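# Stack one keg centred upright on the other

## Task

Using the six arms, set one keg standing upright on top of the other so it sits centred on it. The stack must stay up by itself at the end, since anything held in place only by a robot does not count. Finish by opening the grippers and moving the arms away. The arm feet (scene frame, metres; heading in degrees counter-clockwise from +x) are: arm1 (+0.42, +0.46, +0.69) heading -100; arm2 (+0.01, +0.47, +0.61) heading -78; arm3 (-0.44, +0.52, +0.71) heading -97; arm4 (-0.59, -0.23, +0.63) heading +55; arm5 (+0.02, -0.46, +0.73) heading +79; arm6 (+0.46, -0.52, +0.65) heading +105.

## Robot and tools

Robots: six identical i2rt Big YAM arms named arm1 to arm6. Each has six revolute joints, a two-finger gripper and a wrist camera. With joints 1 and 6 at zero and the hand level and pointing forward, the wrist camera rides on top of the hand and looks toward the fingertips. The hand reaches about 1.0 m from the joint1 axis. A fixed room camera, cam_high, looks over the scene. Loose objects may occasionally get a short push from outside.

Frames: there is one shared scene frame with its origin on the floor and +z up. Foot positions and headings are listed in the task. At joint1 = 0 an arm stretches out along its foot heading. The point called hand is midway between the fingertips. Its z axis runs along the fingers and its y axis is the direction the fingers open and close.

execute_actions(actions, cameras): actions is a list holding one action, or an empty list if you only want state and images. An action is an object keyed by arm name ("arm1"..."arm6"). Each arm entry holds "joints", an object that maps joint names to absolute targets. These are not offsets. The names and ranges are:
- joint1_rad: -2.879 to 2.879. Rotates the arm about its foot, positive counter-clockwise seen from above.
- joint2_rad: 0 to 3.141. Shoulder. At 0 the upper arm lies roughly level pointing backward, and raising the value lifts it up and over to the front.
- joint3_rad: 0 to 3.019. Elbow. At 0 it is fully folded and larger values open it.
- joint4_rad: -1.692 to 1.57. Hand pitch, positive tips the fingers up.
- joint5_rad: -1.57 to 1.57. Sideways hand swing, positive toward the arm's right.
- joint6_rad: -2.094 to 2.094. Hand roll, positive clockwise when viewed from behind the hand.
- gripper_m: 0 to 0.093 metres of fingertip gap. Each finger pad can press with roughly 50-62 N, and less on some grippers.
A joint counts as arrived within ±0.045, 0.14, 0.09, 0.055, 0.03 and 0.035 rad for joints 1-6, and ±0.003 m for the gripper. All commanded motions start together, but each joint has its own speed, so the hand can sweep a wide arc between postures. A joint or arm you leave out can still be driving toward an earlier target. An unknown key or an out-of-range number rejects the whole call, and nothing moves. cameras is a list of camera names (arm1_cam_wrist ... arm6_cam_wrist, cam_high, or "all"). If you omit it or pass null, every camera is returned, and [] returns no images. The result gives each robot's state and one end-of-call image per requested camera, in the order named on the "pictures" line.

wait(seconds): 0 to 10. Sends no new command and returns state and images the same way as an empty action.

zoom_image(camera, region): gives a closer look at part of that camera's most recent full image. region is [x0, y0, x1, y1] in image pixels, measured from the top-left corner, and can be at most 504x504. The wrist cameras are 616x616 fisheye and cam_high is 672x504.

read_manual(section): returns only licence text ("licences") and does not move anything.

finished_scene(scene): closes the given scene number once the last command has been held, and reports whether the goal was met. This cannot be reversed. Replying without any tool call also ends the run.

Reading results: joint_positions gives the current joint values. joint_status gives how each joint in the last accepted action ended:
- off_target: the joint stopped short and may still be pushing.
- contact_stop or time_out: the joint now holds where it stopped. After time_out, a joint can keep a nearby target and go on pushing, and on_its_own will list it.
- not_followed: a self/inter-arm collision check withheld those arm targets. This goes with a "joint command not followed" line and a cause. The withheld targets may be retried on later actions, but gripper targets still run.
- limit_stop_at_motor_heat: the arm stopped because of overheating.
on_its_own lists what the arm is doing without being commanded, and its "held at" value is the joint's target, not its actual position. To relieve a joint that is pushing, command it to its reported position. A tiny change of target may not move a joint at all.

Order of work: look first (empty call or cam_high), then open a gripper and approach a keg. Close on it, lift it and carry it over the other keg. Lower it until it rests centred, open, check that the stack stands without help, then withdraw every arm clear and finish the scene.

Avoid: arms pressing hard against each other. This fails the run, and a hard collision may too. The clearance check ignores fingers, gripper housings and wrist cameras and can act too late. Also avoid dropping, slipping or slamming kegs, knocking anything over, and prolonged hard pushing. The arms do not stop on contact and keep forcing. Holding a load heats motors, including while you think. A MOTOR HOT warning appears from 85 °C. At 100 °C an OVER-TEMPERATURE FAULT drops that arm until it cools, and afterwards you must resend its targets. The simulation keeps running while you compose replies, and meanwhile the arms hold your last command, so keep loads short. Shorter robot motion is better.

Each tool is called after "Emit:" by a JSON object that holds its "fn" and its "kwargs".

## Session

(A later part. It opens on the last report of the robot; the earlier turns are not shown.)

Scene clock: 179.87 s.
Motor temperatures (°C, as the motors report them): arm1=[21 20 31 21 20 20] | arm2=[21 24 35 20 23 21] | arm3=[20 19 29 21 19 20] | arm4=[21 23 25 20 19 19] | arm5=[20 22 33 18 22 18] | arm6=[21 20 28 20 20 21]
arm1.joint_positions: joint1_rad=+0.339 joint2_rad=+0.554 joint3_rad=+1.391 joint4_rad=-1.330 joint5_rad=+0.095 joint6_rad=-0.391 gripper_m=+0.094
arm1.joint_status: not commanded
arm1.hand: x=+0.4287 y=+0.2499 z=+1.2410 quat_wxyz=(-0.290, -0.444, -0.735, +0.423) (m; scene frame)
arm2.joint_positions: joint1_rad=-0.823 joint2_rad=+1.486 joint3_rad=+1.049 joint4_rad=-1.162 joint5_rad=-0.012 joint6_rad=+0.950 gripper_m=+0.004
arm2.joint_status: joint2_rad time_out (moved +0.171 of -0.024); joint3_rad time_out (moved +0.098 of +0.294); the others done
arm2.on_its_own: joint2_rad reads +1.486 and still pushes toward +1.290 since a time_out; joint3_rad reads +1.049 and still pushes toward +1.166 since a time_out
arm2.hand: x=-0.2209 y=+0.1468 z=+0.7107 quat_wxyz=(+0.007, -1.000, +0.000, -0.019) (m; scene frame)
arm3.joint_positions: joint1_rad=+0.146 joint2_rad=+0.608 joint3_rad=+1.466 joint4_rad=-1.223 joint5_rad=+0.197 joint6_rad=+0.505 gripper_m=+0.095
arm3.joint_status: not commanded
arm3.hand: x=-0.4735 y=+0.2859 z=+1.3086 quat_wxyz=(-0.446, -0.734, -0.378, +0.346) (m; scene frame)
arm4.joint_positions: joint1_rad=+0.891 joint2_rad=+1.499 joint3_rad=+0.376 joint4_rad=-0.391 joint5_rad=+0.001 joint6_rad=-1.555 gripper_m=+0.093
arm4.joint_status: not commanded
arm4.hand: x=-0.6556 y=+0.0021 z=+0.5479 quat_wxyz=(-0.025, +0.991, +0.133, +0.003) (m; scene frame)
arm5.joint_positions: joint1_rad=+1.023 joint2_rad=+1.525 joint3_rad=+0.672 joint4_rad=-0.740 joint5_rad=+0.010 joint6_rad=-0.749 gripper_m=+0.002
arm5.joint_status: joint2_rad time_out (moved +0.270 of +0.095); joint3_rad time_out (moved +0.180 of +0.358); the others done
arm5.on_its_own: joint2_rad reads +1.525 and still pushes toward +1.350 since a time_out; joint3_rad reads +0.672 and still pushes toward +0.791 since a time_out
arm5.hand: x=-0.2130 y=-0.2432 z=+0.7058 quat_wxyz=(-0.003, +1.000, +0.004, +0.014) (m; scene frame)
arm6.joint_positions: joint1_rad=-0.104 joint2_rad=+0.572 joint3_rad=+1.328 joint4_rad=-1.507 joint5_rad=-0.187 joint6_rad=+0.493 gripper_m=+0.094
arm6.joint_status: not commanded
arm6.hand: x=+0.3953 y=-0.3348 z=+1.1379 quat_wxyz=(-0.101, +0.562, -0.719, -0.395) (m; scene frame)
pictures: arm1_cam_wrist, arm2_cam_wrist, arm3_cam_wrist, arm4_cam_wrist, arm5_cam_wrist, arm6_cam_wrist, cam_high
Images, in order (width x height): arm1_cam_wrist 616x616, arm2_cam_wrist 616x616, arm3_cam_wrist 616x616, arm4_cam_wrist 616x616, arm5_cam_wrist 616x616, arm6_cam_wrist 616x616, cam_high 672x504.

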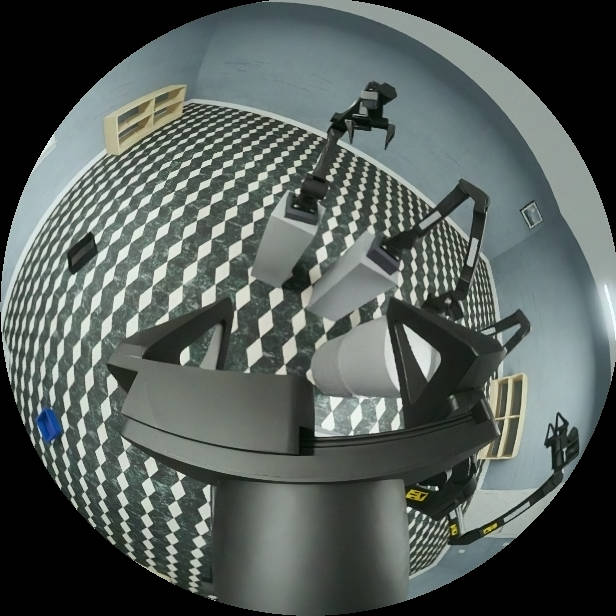

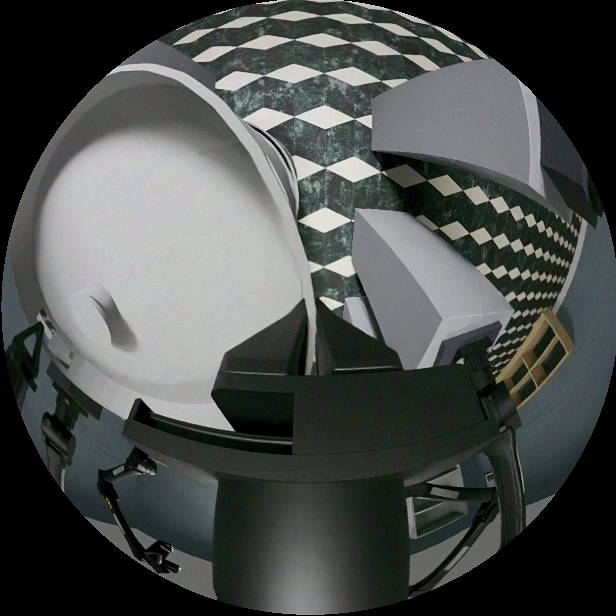

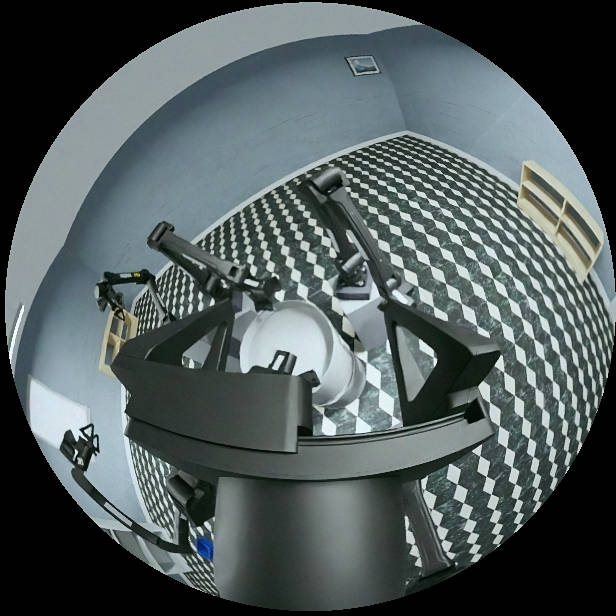

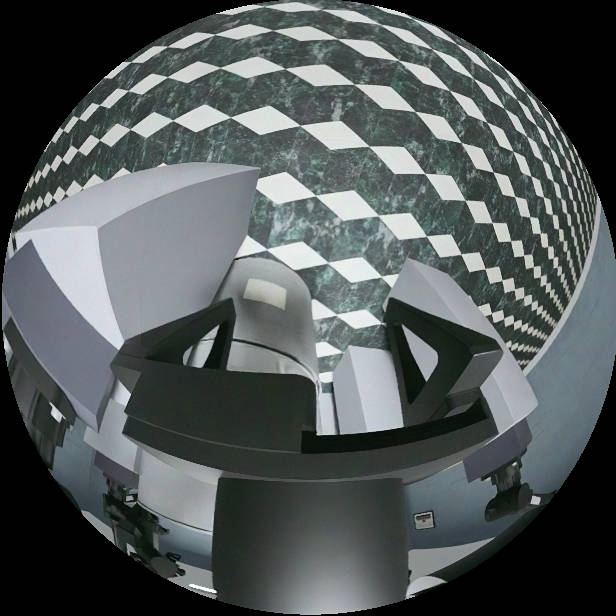

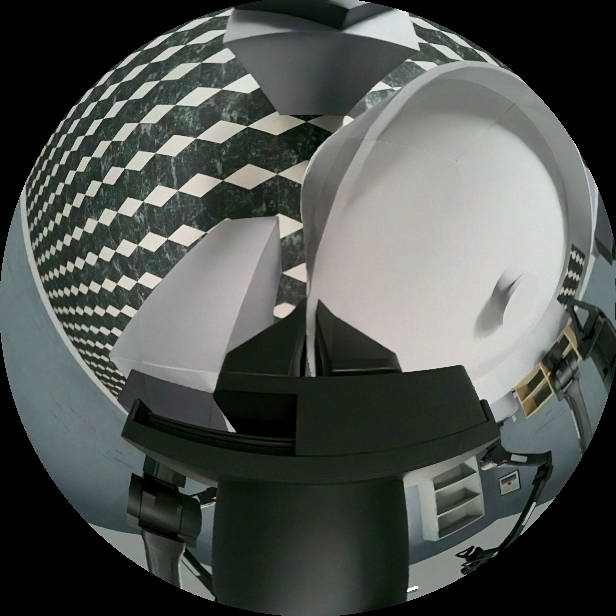

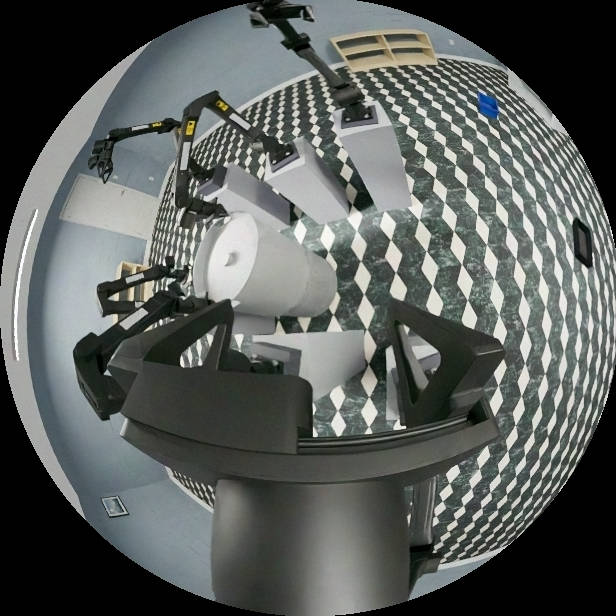

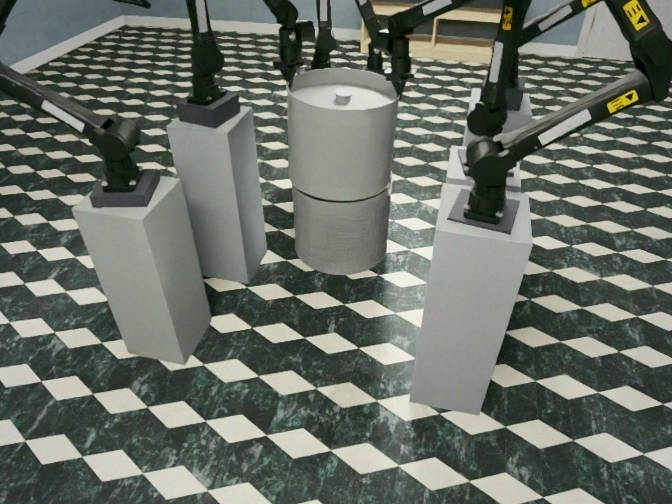

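Emit:
{"fn": "execute_actions", "kwargs": {"actions": [{"arm2":{"joints":{"joint1_rad":-0.862,"joint6_rad":0.925}},"arm5":{"joints":{"joint1_rad":1.015,"joint4_rad":-0.68}}}]}}

Emit:
{"fn": "zoom_image", "kwargs": {"camera": "cam_high", "region": [280, 150, 400, 220]}}

Emit:
{"fn": "zoom_image", "kwargs": {"camera": "arm2_cam_wrist", "region": [220, 100, 340, 240]}}

Emit:
{"fn": "zoom_image", "kwargs": {"camera": "arm5_cam_wrist", "region": [280, 100, 400, 240]}}

Emit:
{"fn": "zoom_image", "kwargs": {"camera": "arm3_cam_wrist", "region": [290, 320, 390, 420]}}

Scene clock: 186.93 s.
Motor temperatures (°C, as the motors report them): arm1=[21 20 31 21 20 20] | arm2=[21 25 36 20 23 21] | arm3=[20 19 29 21 19 20] | arm4=[21 23 25 20 19 19] | arm5=[20 23 34 18 22 18] | arm6=[21 20 28 20 20 21]
arm1.joint_positions: joint1_rad=+0.339 joint2_rad=+0.554 joint3_rad=+1.391 joint4_rad=-1.330 joint5_rad=+0.095 joint6_rad=-0.391 gripper_m=+0.094
arm1.joint_status: not commanded
arm1.hand: x=+0.4287 y=+0.2499 z=+1.2410 quat_wxyz=(-0.290, -0.444, -0.735, +0.423) (m; scene frame)
arm2.joint_positions: joint1_rad=-0.841 joint2_rad=+1.486 joint3_rad=+1.046 joint4_rad=-1.162 joint5_rad=-0.017 joint6_rad=+0.934 gripper_m=+0.004
arm2.joint_status: all done
arm2.on_its_own: joint2_rad reads +1.486 and still pushes toward +1.290 since a time_out; joint3_rad reads +1.046 and still pushes toward +1.166 since a time_out
arm2.hand: x=-0.2254 y=+0.1514 z=+0.7097 quat_wxyz=(+0.006, -1.000, +0.002, -0.022) (m; scene frame)
arm3.joint_positions: joint1_rad=+0.146 joint2_rad=+0.608 joint3_rad=+1.466 joint4_rad=-1.223 joint5_rad=+0.197 joint6_rad=+0.505 gripper_m=+0.095
arm3.joint_status: not commanded
arm3.hand: x=-0.4735 y=+0.2859 z=+1.3086 quat_wxyz=(-0.446, -0.734, -0.378, +0.346) (m; scene frame)
arm4.joint_positions: joint1_rad=+0.891 joint2_rad=+1.499 joint3_rad=+0.376 joint4_rad=-0.391 joint5_rad=+0.001 joint6_rad=-1.555 gripper_m=+0.093
arm4.joint_status: not commanded
arm4.hand: x=-0.6556 y=+0.0021 z=+0.5479 quat_wxyz=(-0.025, +0.991, +0.133, +0.003) (m; scene frame)
arm5.joint_positions: joint1_rad=+1.019 joint2_rad=+1.525 joint3_rad=+0.665 joint4_rad=-0.697 joint5_rad=+0.009 joint6_rad=-0.751 gripper_m=+0.002
arm5.joint_status: all done
arm5.on_its_own: joint2_rad reads +1.525 and still pushes toward +1.350 since a time_out; joint3_rad reads +0.665 and still pushes toward +0.791 since a time_out
arm5.hand: x=-0.2175 y=-0.2378 z=+0.7041 quat_wxyz=(-0.015, +1.000, +0.003, +0.000) (m; scene frame)
arm6.joint_positions: joint1_rad=-0.104 joint2_rad=+0.572 joint3_rad=+1.328 joint4_rad=-1.507 joint5_rad=-0.187 joint6_rad=+0.493 gripper_m=+0.094
arm6.joint_status: not commanded
arm6.hand: x=+0.3953 y=-0.3348 z=+1.1379 quat_wxyz=(-0.101, +0.562, -0.719, -0.395) (m; scene frame)
pictures: arm1_cam_wrist, arm2_cam_wrist, arm3_cam_wrist, arm4_cam_wrist, arm5_cam_wrist, arm6_cam_wrist, cam_high
Images, in order (width x height): arm1_cam_wrist 616x616, arm2_cam_wrist 616x616, arm3_cam_wrist 616x616, arm4_cam_wrist 616x616, arm5_cam_wrist 616x616, arm6_cam_wrist 616x616, cam_high 672x504.

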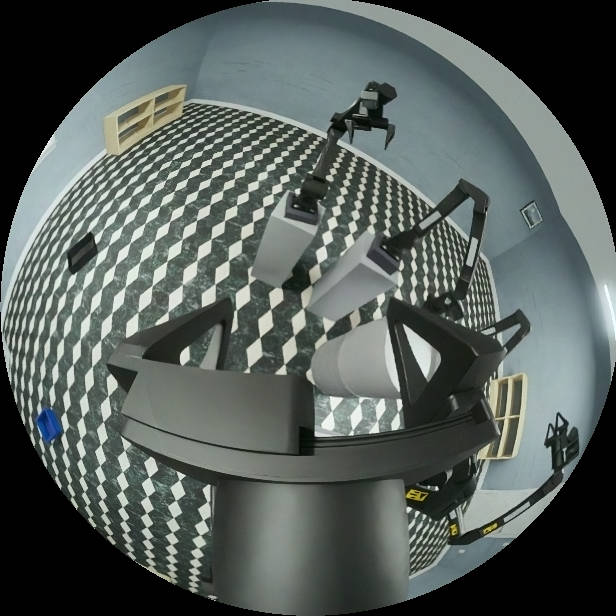

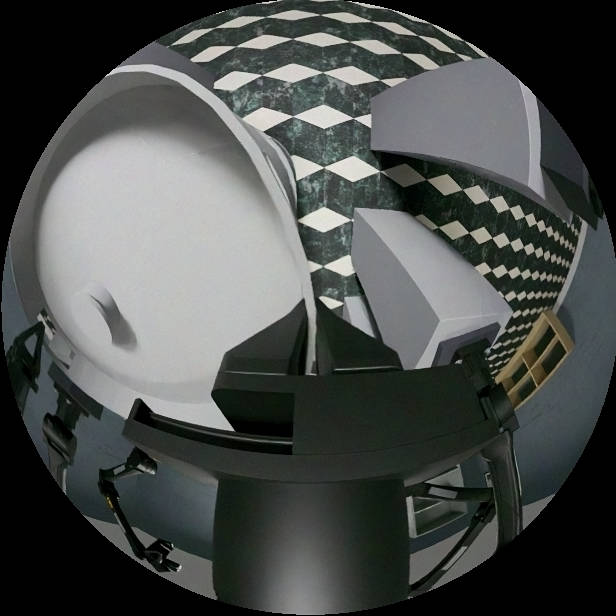

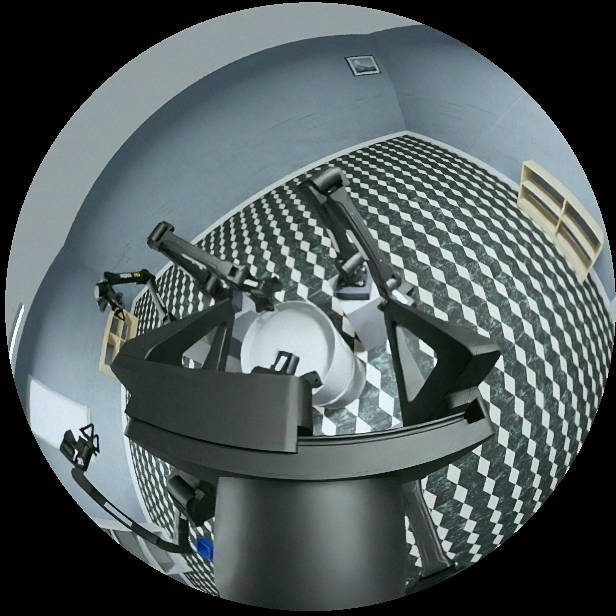

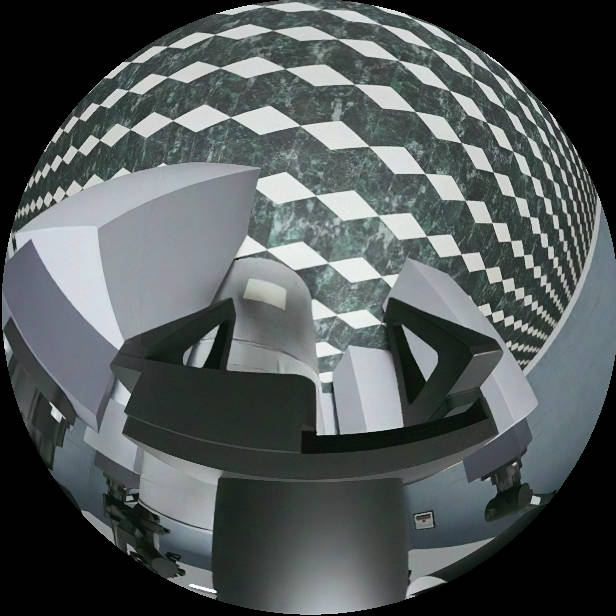

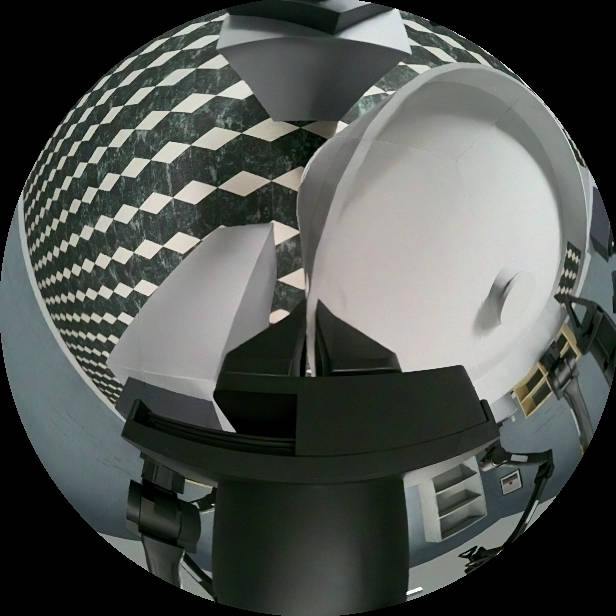

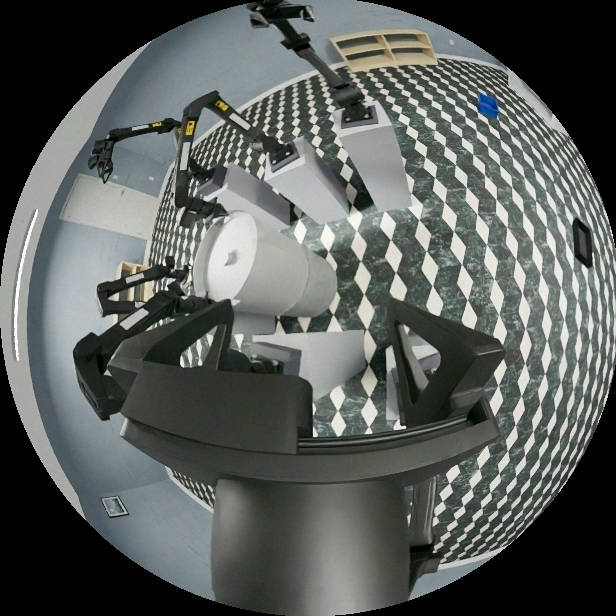

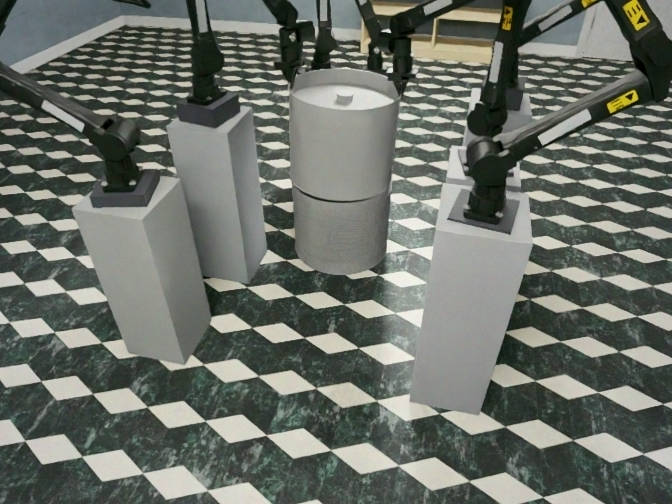

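Region (280, 150, 400, 220) of cam_high's 672x504 image, scaled by 4.200, with more detail than that image has; it fills the top 294 rows of this view, and the rest is white.

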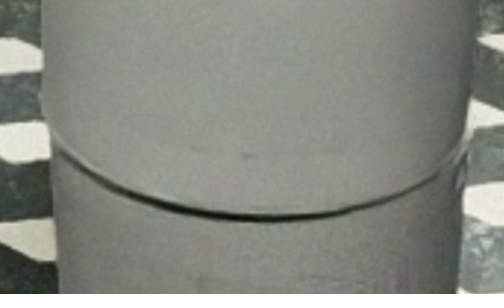

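Region (220, 100, 340, 240) of arm2_cam_wrist's 616x616 image, scaled by 3.600, with more detail than that image has; it fills the left 432 columns of this view, and the rest is white.

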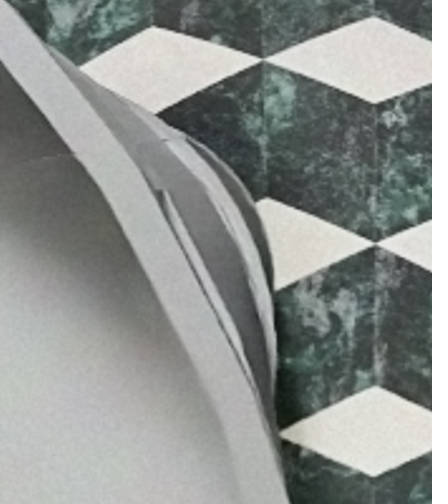

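Region (280, 100, 400, 240) of arm5_cam_wrist's 616x616 image, scaled by 3.600, with more detail than that image has; it fills the left 432 columns of this view, and the rest is white.

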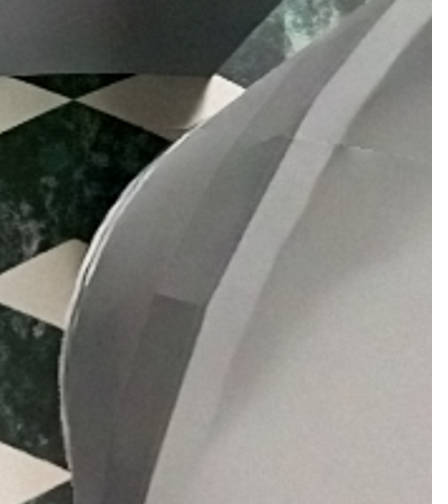

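Region (290, 320, 390, 420) of arm3_cam_wrist's 616x616 image, scaled by 5.040, with more detail than that image has.

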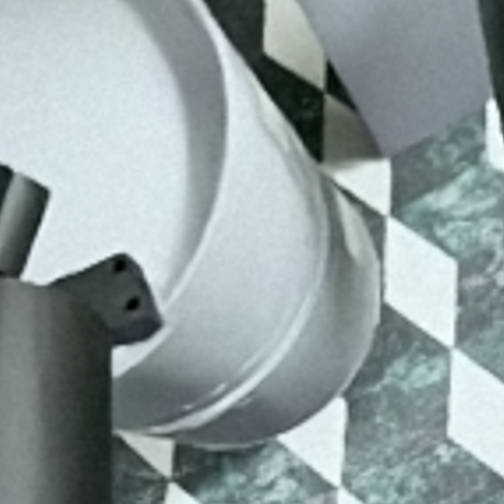

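Well aligned. Unload.

Emit:
{"fn": "execute_actions", "kwargs": {"actions": [{"arm2":{"joints":{"joint1_rad":-0.841,"joint2_rad":1.49,"joint3_rad":1.06,"joint4_rad":-1.16}},"arm5":{"joints":{"joint2_rad":1.53,"joint3_rad":0.68,"joint4_rad":-0.69}}}], "cameras": ["cam_high","arm3_cam_wrist"]}}

Emit:
{"fn": "zoom_image", "kwargs": {"camera": "cam_high", "region": [280, 150, 400, 220]}}

Emit:
{"fn": "zoom_image", "kwargs": {"camera": "arm3_cam_wrist", "region": [290, 320, 390, 420]}}

Scene clock: 189.97 s.
Motor temperatures (°C, as the motors report them): arm1=[21 20 31 21 20 20] | arm2=[21 25 36 20 23 21] | arm3=[20 19 29 21 19 20] | arm4=[21 23 25 20 19 19] | arm5=[20 23 35 18 22 18] | arm6=[21 20 28 20 20 21]
arm1.joint_positions: joint1_rad=+0.339 joint2_rad=+0.554 joint3_rad=+1.391 joint4_rad=-1.330 joint5_rad=+0.095 joint6_rad=-0.391 gripper_m=+0.094
arm1.joint_status: not commanded
arm1.hand: x=+0.4287 y=+0.2499 z=+1.2410 quat_wxyz=(-0.290, -0.444, -0.735, +0.423) (m; scene frame)
arm2.joint_positions: joint1_rad=-0.812 joint2_rad=+1.491 joint3_rad=+1.036 joint4_rad=-1.132 joint5_rad=-0.026 joint6_rad=+0.939 gripper_m=+0.004
arm2.joint_status: all done
arm2.hand: x=-0.2166 y=+0.1415 z=+0.7042 quat_wxyz=(-0.002, -1.000, -0.010, -0.021) (m; scene frame)
arm3.joint_positions: joint1_rad=+0.146 joint2_rad=+0.608 joint3_rad=+1.466 joint4_rad=-1.223 joint5_rad=+0.197 joint6_rad=+0.505 gripper_m=+0.095
arm3.joint_status: not commanded
arm3.hand: x=-0.4735 y=+0.2859 z=+1.3086 quat_wxyz=(-0.446, -0.734, -0.378, +0.346) (m; scene frame)
arm4.joint_positions: joint1_rad=+0.891 joint2_rad=+1.499 joint3_rad=+0.376 joint4_rad=-0.391 joint5_rad=+0.001 joint6_rad=-1.555 gripper_m=+0.093
arm4.joint_status: not commanded
arm4.hand: x=-0.6556 y=+0.0021 z=+0.5479 quat_wxyz=(-0.025, +0.991, +0.133, +0.003) (m; scene frame)
arm5.joint_positions: joint1_rad=+1.019 joint2_rad=+1.559 joint3_rad=+0.630 joint4_rad=-0.685 joint5_rad=+0.002 joint6_rad=-0.761 gripper_m=+0.002
arm5.joint_status: all done
arm5.hand: x=-0.2018 y=-0.2533 z=+0.6857 quat_wxyz=(+0.008, +1.000, +0.007, +0.019) (m; scene frame)
arm6.joint_positions: joint1_rad=-0.104 joint2_rad=+0.572 joint3_rad=+1.328 joint4_rad=-1.507 joint5_rad=-0.187 joint6_rad=+0.493 gripper_m=+0.094
arm6.joint_status: not commanded
arm6.hand: x=+0.3953 y=-0.3348 z=+1.1379 quat_wxyz=(-0.101, +0.562, -0.719, -0.395) (m; scene frame)
pictures: arm3_cam_wrist, cam_high
Images, in order (width x height): arm3_cam_wrist 616x616, cam_high 672x504.

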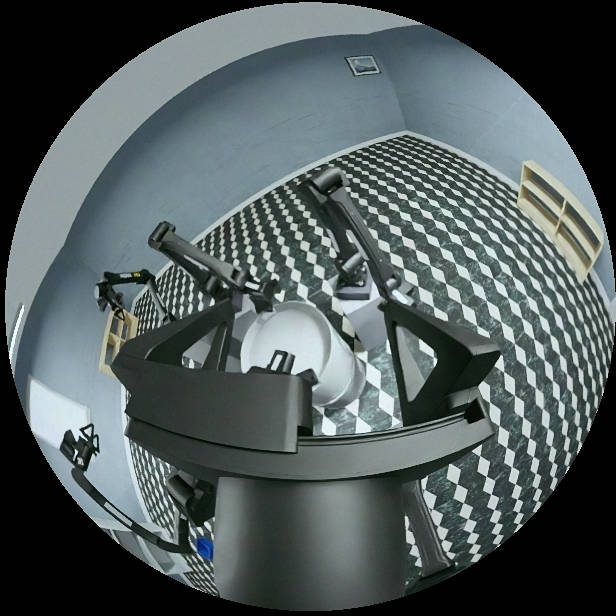

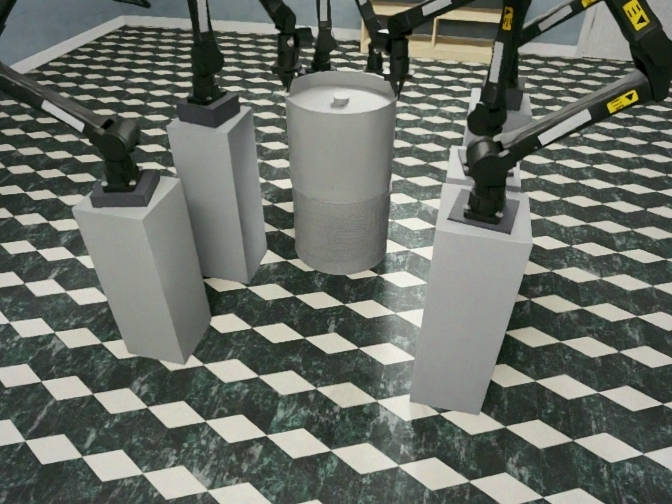

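Region (280, 150, 400, 220) of cam_high's 672x504 image, scaled by 4.200, with more detail than that image has; it fills the top 294 rows of this view, and the rest is white.

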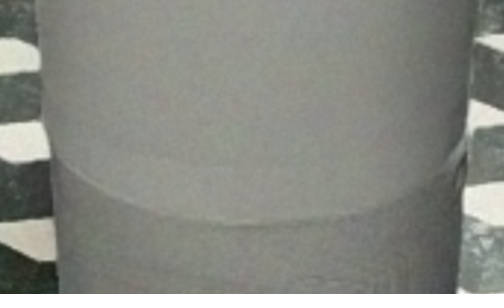

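Region (290, 320, 390, 420) of arm3_cam_wrist's 616x616 image, scaled by 5.040, with more detail than that image has.

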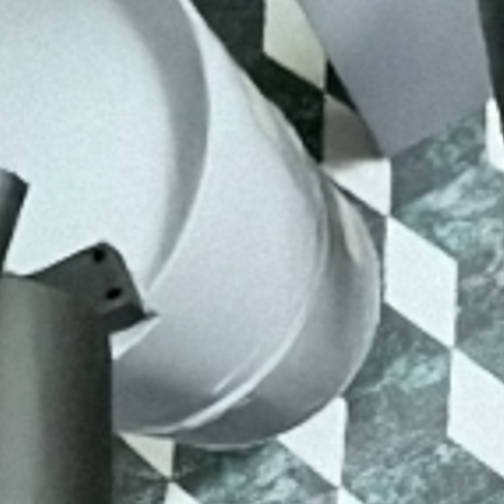

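Emit:
{"fn": "execute_actions", "kwargs": {"actions": [{"arm2":{"joints":{"joint1_rad":-0.812,"joint3_rad":1.04,"joint4_rad":-1.13,"gripper_m":0.05}},"arm5":{"joints":{"joint2_rad":1.555,"joint3_rad":0.64,"gripper_m":0.05}}}], "cameras": ["cam_high","arm5_cam_wrist"]}}

Emit:
{"fn": "zoom_image", "kwargs": {"camera": "cam_high", "region": [260, 60, 420, 280]}}

Scene clock: 193.13 s.
Motor temperatures (°C, as the motors report them): arm1=[21 20 31 21 20 20] | arm2=[21 25 35 20 23 21] | arm3=[20 19 29 21 19 20] | arm4=[21 23 25 20 19 19] | arm5=[20 22 34 18 22 18] | arm6=[21 20 28 20 20 21]
arm1.joint_positions: joint1_rad=+0.339 joint2_rad=+0.554 joint3_rad=+1.391 joint4_rad=-1.330 joint5_rad=+0.095 joint6_rad=-0.391 gripper_m=+0.094
arm1.joint_status: not commanded
arm1.hand: x=+0.4287 y=+0.2499 z=+1.2410 quat_wxyz=(-0.290, -0.444, -0.735, +0.423) (m; scene frame)
arm2.joint_positions: joint1_rad=-0.813 joint2_rad=+1.490 joint3_rad=+1.036 joint4_rad=-1.132 joint5_rad=-0.004 joint6_rad=+0.939 gripper_m=+0.050
arm2.joint_status: all done
arm2.hand: x=-0.2200 y=+0.1440 z=+0.7043 quat_wxyz=(+0.004, -1.000, -0.010, -0.013) (m; scene frame)
arm3.joint_positions: joint1_rad=+0.146 joint2_rad=+0.608 joint3_rad=+1.466 joint4_rad=-1.223 joint5_rad=+0.197 joint6_rad=+0.505 gripper_m=+0.095
arm3.joint_status: not commanded
arm3.hand: x=-0.4735 y=+0.2859 z=+1.3086 quat_wxyz=(-0.446, -0.734, -0.378, +0.346) (m; scene frame)
arm4.joint_positions: joint1_rad=+0.891 joint2_rad=+1.499 joint3_rad=+0.376 joint4_rad=-0.391 joint5_rad=+0.001 joint6_rad=-1.555 gripper_m=+0.093
arm4.joint_status: not commanded
arm4.hand: x=-0.6556 y=+0.0021 z=+0.5479 quat_wxyz=(-0.025, +0.991, +0.133, +0.003) (m; scene frame)
arm5.joint_positions: joint1_rad=+1.019 joint2_rad=+1.555 joint3_rad=+0.633 joint4_rad=-0.686 joint5_rad=+0.002 joint6_rad=-0.759 gripper_m=+0.050
arm5.joint_status: all done
arm5.hand: x=-0.2035 y=-0.2518 z=+0.6874 quat_wxyz=(+0.006, +1.000, +0.007, +0.016) (m; scene frame)
arm6.joint_positions: joint1_rad=-0.104 joint2_rad=+0.572 joint3_rad=+1.328 joint4_rad=-1.507 joint5_rad=-0.187 joint6_rad=+0.493 gripper_m=+0.094
arm6.joint_status: not commanded
arm6.hand: x=+0.3953 y=-0.3348 z=+1.1379 quat_wxyz=(-0.101, +0.562, -0.719, -0.395) (m; scene frame)
pictures: arm5_cam_wrist, cam_high
Images, in order (width x height): arm5_cam_wrist 616x616, cam_high 672x504.

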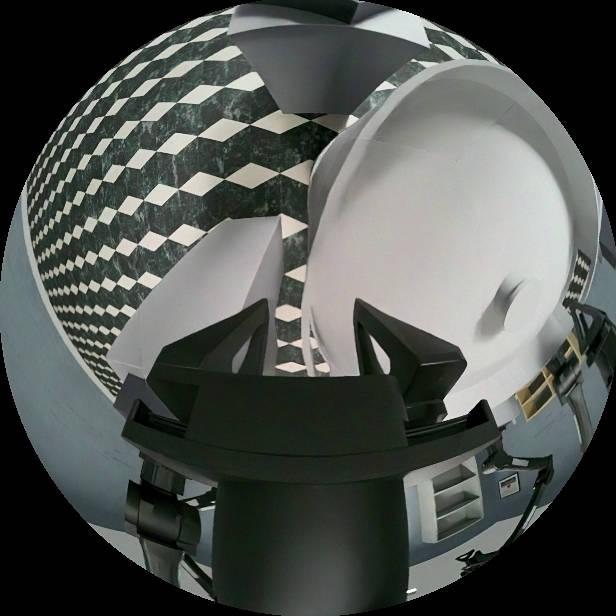

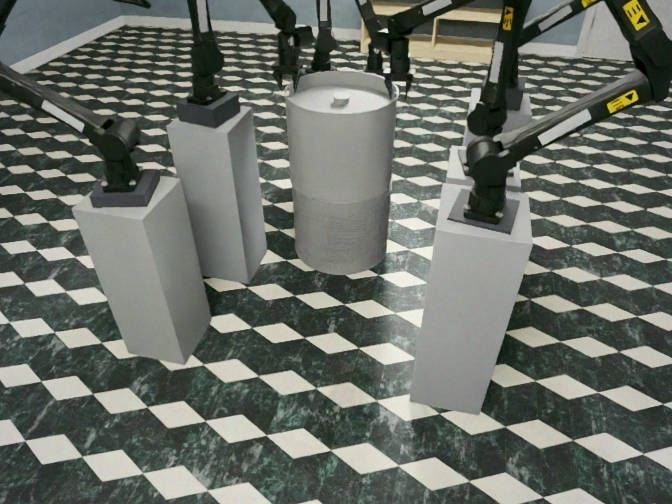

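Region (260, 60, 420, 280) of cam_high's 672x504 image, scaled by 2.291, with more detail than that image has; it fills the left 367 columns of this view, and the rest is white.

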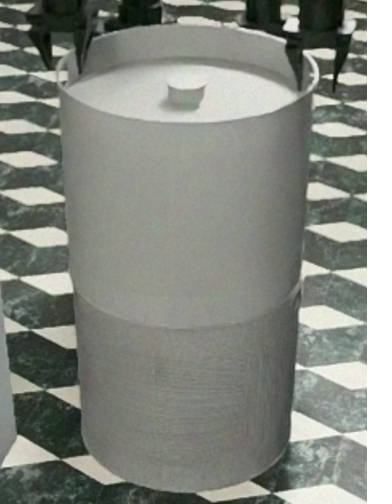

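Stands. Lift away via shoulder only (near-vertical path).

Emit:
{"fn": "execute_actions", "kwargs": {"actions": [{"arm2":{"joints":{"gripper_m":0.093}},"arm5":{"joints":{"gripper_m":0.093}}}], "cameras": []}}

Emit:
{"fn": "execute_actions", "kwargs": {"actions": [{"arm2":{"joints":{"joint2_rad":0.9}},"arm5":{"joints":{"joint2_rad":0.9,"joint4_rad":-0.8}}}], "cameras": ["cam_high"]}}

Emit:
{"fn": "finished_scene", "kwargs": {"scene": 1}}

Scene clock: 196.30 s.
Motor temperatures (°C, as the motors report them): arm1=[21 20 31 21 20 20] | arm2=[21 24 34 20 23 21] | arm3=[20 19 29 21 19 20] | arm4=[21 23 25 20 19 19] | arm5=[20 22 33 18 22 18] | arm6=[21 20 28 20 20 21]
arm1.joint_positions: joint1_rad=+0.339 joint2_rad=+0.554 joint3_rad=+1.391 joint4_rad=-1.330 joint5_rad=+0.095 joint6_rad=-0.391 gripper_m=+0.094
arm1.joint_status: not commanded
arm1.hand: x=+0.4287 y=+0.2499 z=+1.2410 quat_wxyz=(-0.290, -0.444, -0.735, +0.423) (m; scene frame)
arm2.joint_positions: joint1_rad=-0.813 joint2_rad=+1.490 joint3_rad=+1.036 joint4_rad=-1.132 joint5_rad=-0.004 joint6_rad=+0.938 gripper_m=+0.093
arm2.joint_status: all done
arm2.hand: x=-0.2200 y=+0.1440 z=+0.7043 quat_wxyz=(+0.004, -1.000, -0.010, -0.013) (m; scene frame)
arm3.joint_positions: joint1_rad=+0.146 joint2_rad=+0.608 joint3_rad=+1.466 joint4_rad=-1.223 joint5_rad=+0.197 joint6_rad=+0.505 gripper_m=+0.095
arm3.joint_status: not commanded
arm3.hand: x=-0.4735 y=+0.2859 z=+1.3086 quat_wxyz=(-0.446, -0.734, -0.378, +0.346) (m; scene frame)
arm4.joint_positions: joint1_rad=+0.891 joint2_rad=+1.499 joint3_rad=+0.376 joint4_rad=-0.391 joint5_rad=+0.001 joint6_rad=-1.555 gripper_m=+0.093
arm4.joint_status: not commanded
arm4.hand: x=-0.6556 y=+0.0021 z=+0.5479 quat_wxyz=(-0.025, +0.991, +0.133, +0.003) (m; scene frame)
arm5.joint_positions: joint1_rad=+1.019 joint2_rad=+1.555 joint3_rad=+0.633 joint4_rad=-0.686 joint5_rad=+0.002 joint6_rad=-0.759 gripper_m=+0.093
arm5.joint_status: all done
arm5.hand: x=-0.2035 y=-0.2518 z=+0.6874 quat_wxyz=(+0.006, +1.000, +0.006, +0.016) (m; scene frame)
arm6.joint_positions: joint1_rad=-0.104 joint2_rad=+0.572 joint3_rad=+1.328 joint4_rad=-1.507 joint5_rad=-0.187 joint6_rad=+0.493 gripper_m=+0.094
arm6.joint_status: not commanded
arm6.hand: x=+0.3953 y=-0.3348 z=+1.1379 quat_wxyz=(-0.101, +0.562, -0.719, -0.395) (m; scene frame)
pictures: none
No camera images: the call's "cameras" was empty. Leave "cameras" out to get every camera's image.

Scene clock: 197.67 s.
Motor temperatures (°C, as the motors report them): arm1=[21 20 31 21 20 20] | arm2=[21 24 33 20 23 21] | arm3=[20 19 29 21 19 20] | arm4=[21 23 25 20 19 19] | arm5=[20 22 33 18 22 18] | arm6=[21 20 28 20 20 21]
arm1.joint_positions: joint1_rad=+0.339 joint2_rad=+0.554 joint3_rad=+1.391 joint4_rad=-1.330 joint5_rad=+0.095 joint6_rad=-0.391 gripper_m=+0.094
arm1.joint_status: not commanded
arm1.hand: x=+0.4287 y=+0.2499 z=+1.2410 quat_wxyz=(-0.290, -0.444, -0.735, +0.423) (m; scene frame)
arm2.joint_positions: joint1_rad=-0.813 joint2_rad=+0.887 joint3_rad=+1.036 joint4_rad=-1.132 joint5_rad=-0.004 joint6_rad=+0.938 gripper_m=+0.093
arm2.joint_status: all done
arm2.hand: x=-0.1947 y=+0.1845 z=+0.9235 quat_wxyz=(-0.237, -0.958, -0.009, +0.161) (m; scene frame)
arm3.joint_positions: joint1_rad=+0.146 joint2_rad=+0.608 joint3_rad=+1.466 joint4_rad=-1.223 joint5_rad=+0.197 joint6_rad=+0.505 gripper_m=+0.095
arm3.joint_status: not commanded
arm3.hand: x=-0.4735 y=+0.2859 z=+1.3086 quat_wxyz=(-0.446, -0.734, -0.378, +0.346) (m; scene frame)
arm4.joint_positions: joint1_rad=+0.891 joint2_rad=+1.499 joint3_rad=+0.376 joint4_rad=-0.391 joint5_rad=+0.001 joint6_rad=-1.555 gripper_m=+0.093
arm4.joint_status: not commanded
arm4.hand: x=-0.6556 y=+0.0021 z=+0.5479 quat_wxyz=(-0.025, +0.991, +0.133, +0.003) (m; scene frame)
arm5.joint_positions: joint1_rad=+1.019 joint2_rad=+0.894 joint3_rad=+0.632 joint4_rad=-0.789 joint5_rad=+0.002 joint6_rad=-0.759 gripper_m=+0.093
arm5.joint_status: all done
arm5.hand: x=-0.2216 y=-0.2383 z=+0.8835 quat_wxyz=(-0.183, +0.966, +0.007, -0.185) (m; scene frame)
arm6.joint_positions: joint1_rad=-0.104 joint2_rad=+0.572 joint3_rad=+1.328 joint4_rad=-1.507 joint5_rad=-0.187 joint6_rad=+0.493 gripper_m=+0.094
arm6.joint_status: not commanded
arm6.hand: x=+0.3953 y=-0.3348 z=+1.1379 quat_wxyz=(-0.101, +0.562, -0.719, -0.395) (m; scene frame)
pictures: cam_high
Images, in order (width x height): cam_high 672x504.

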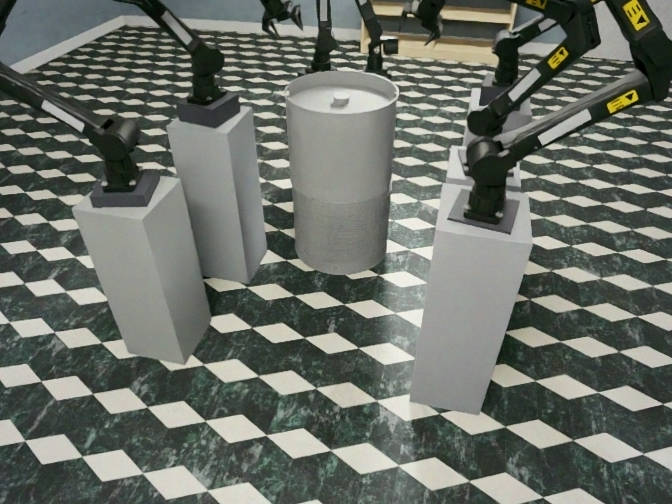

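The scene is finished: the task was done.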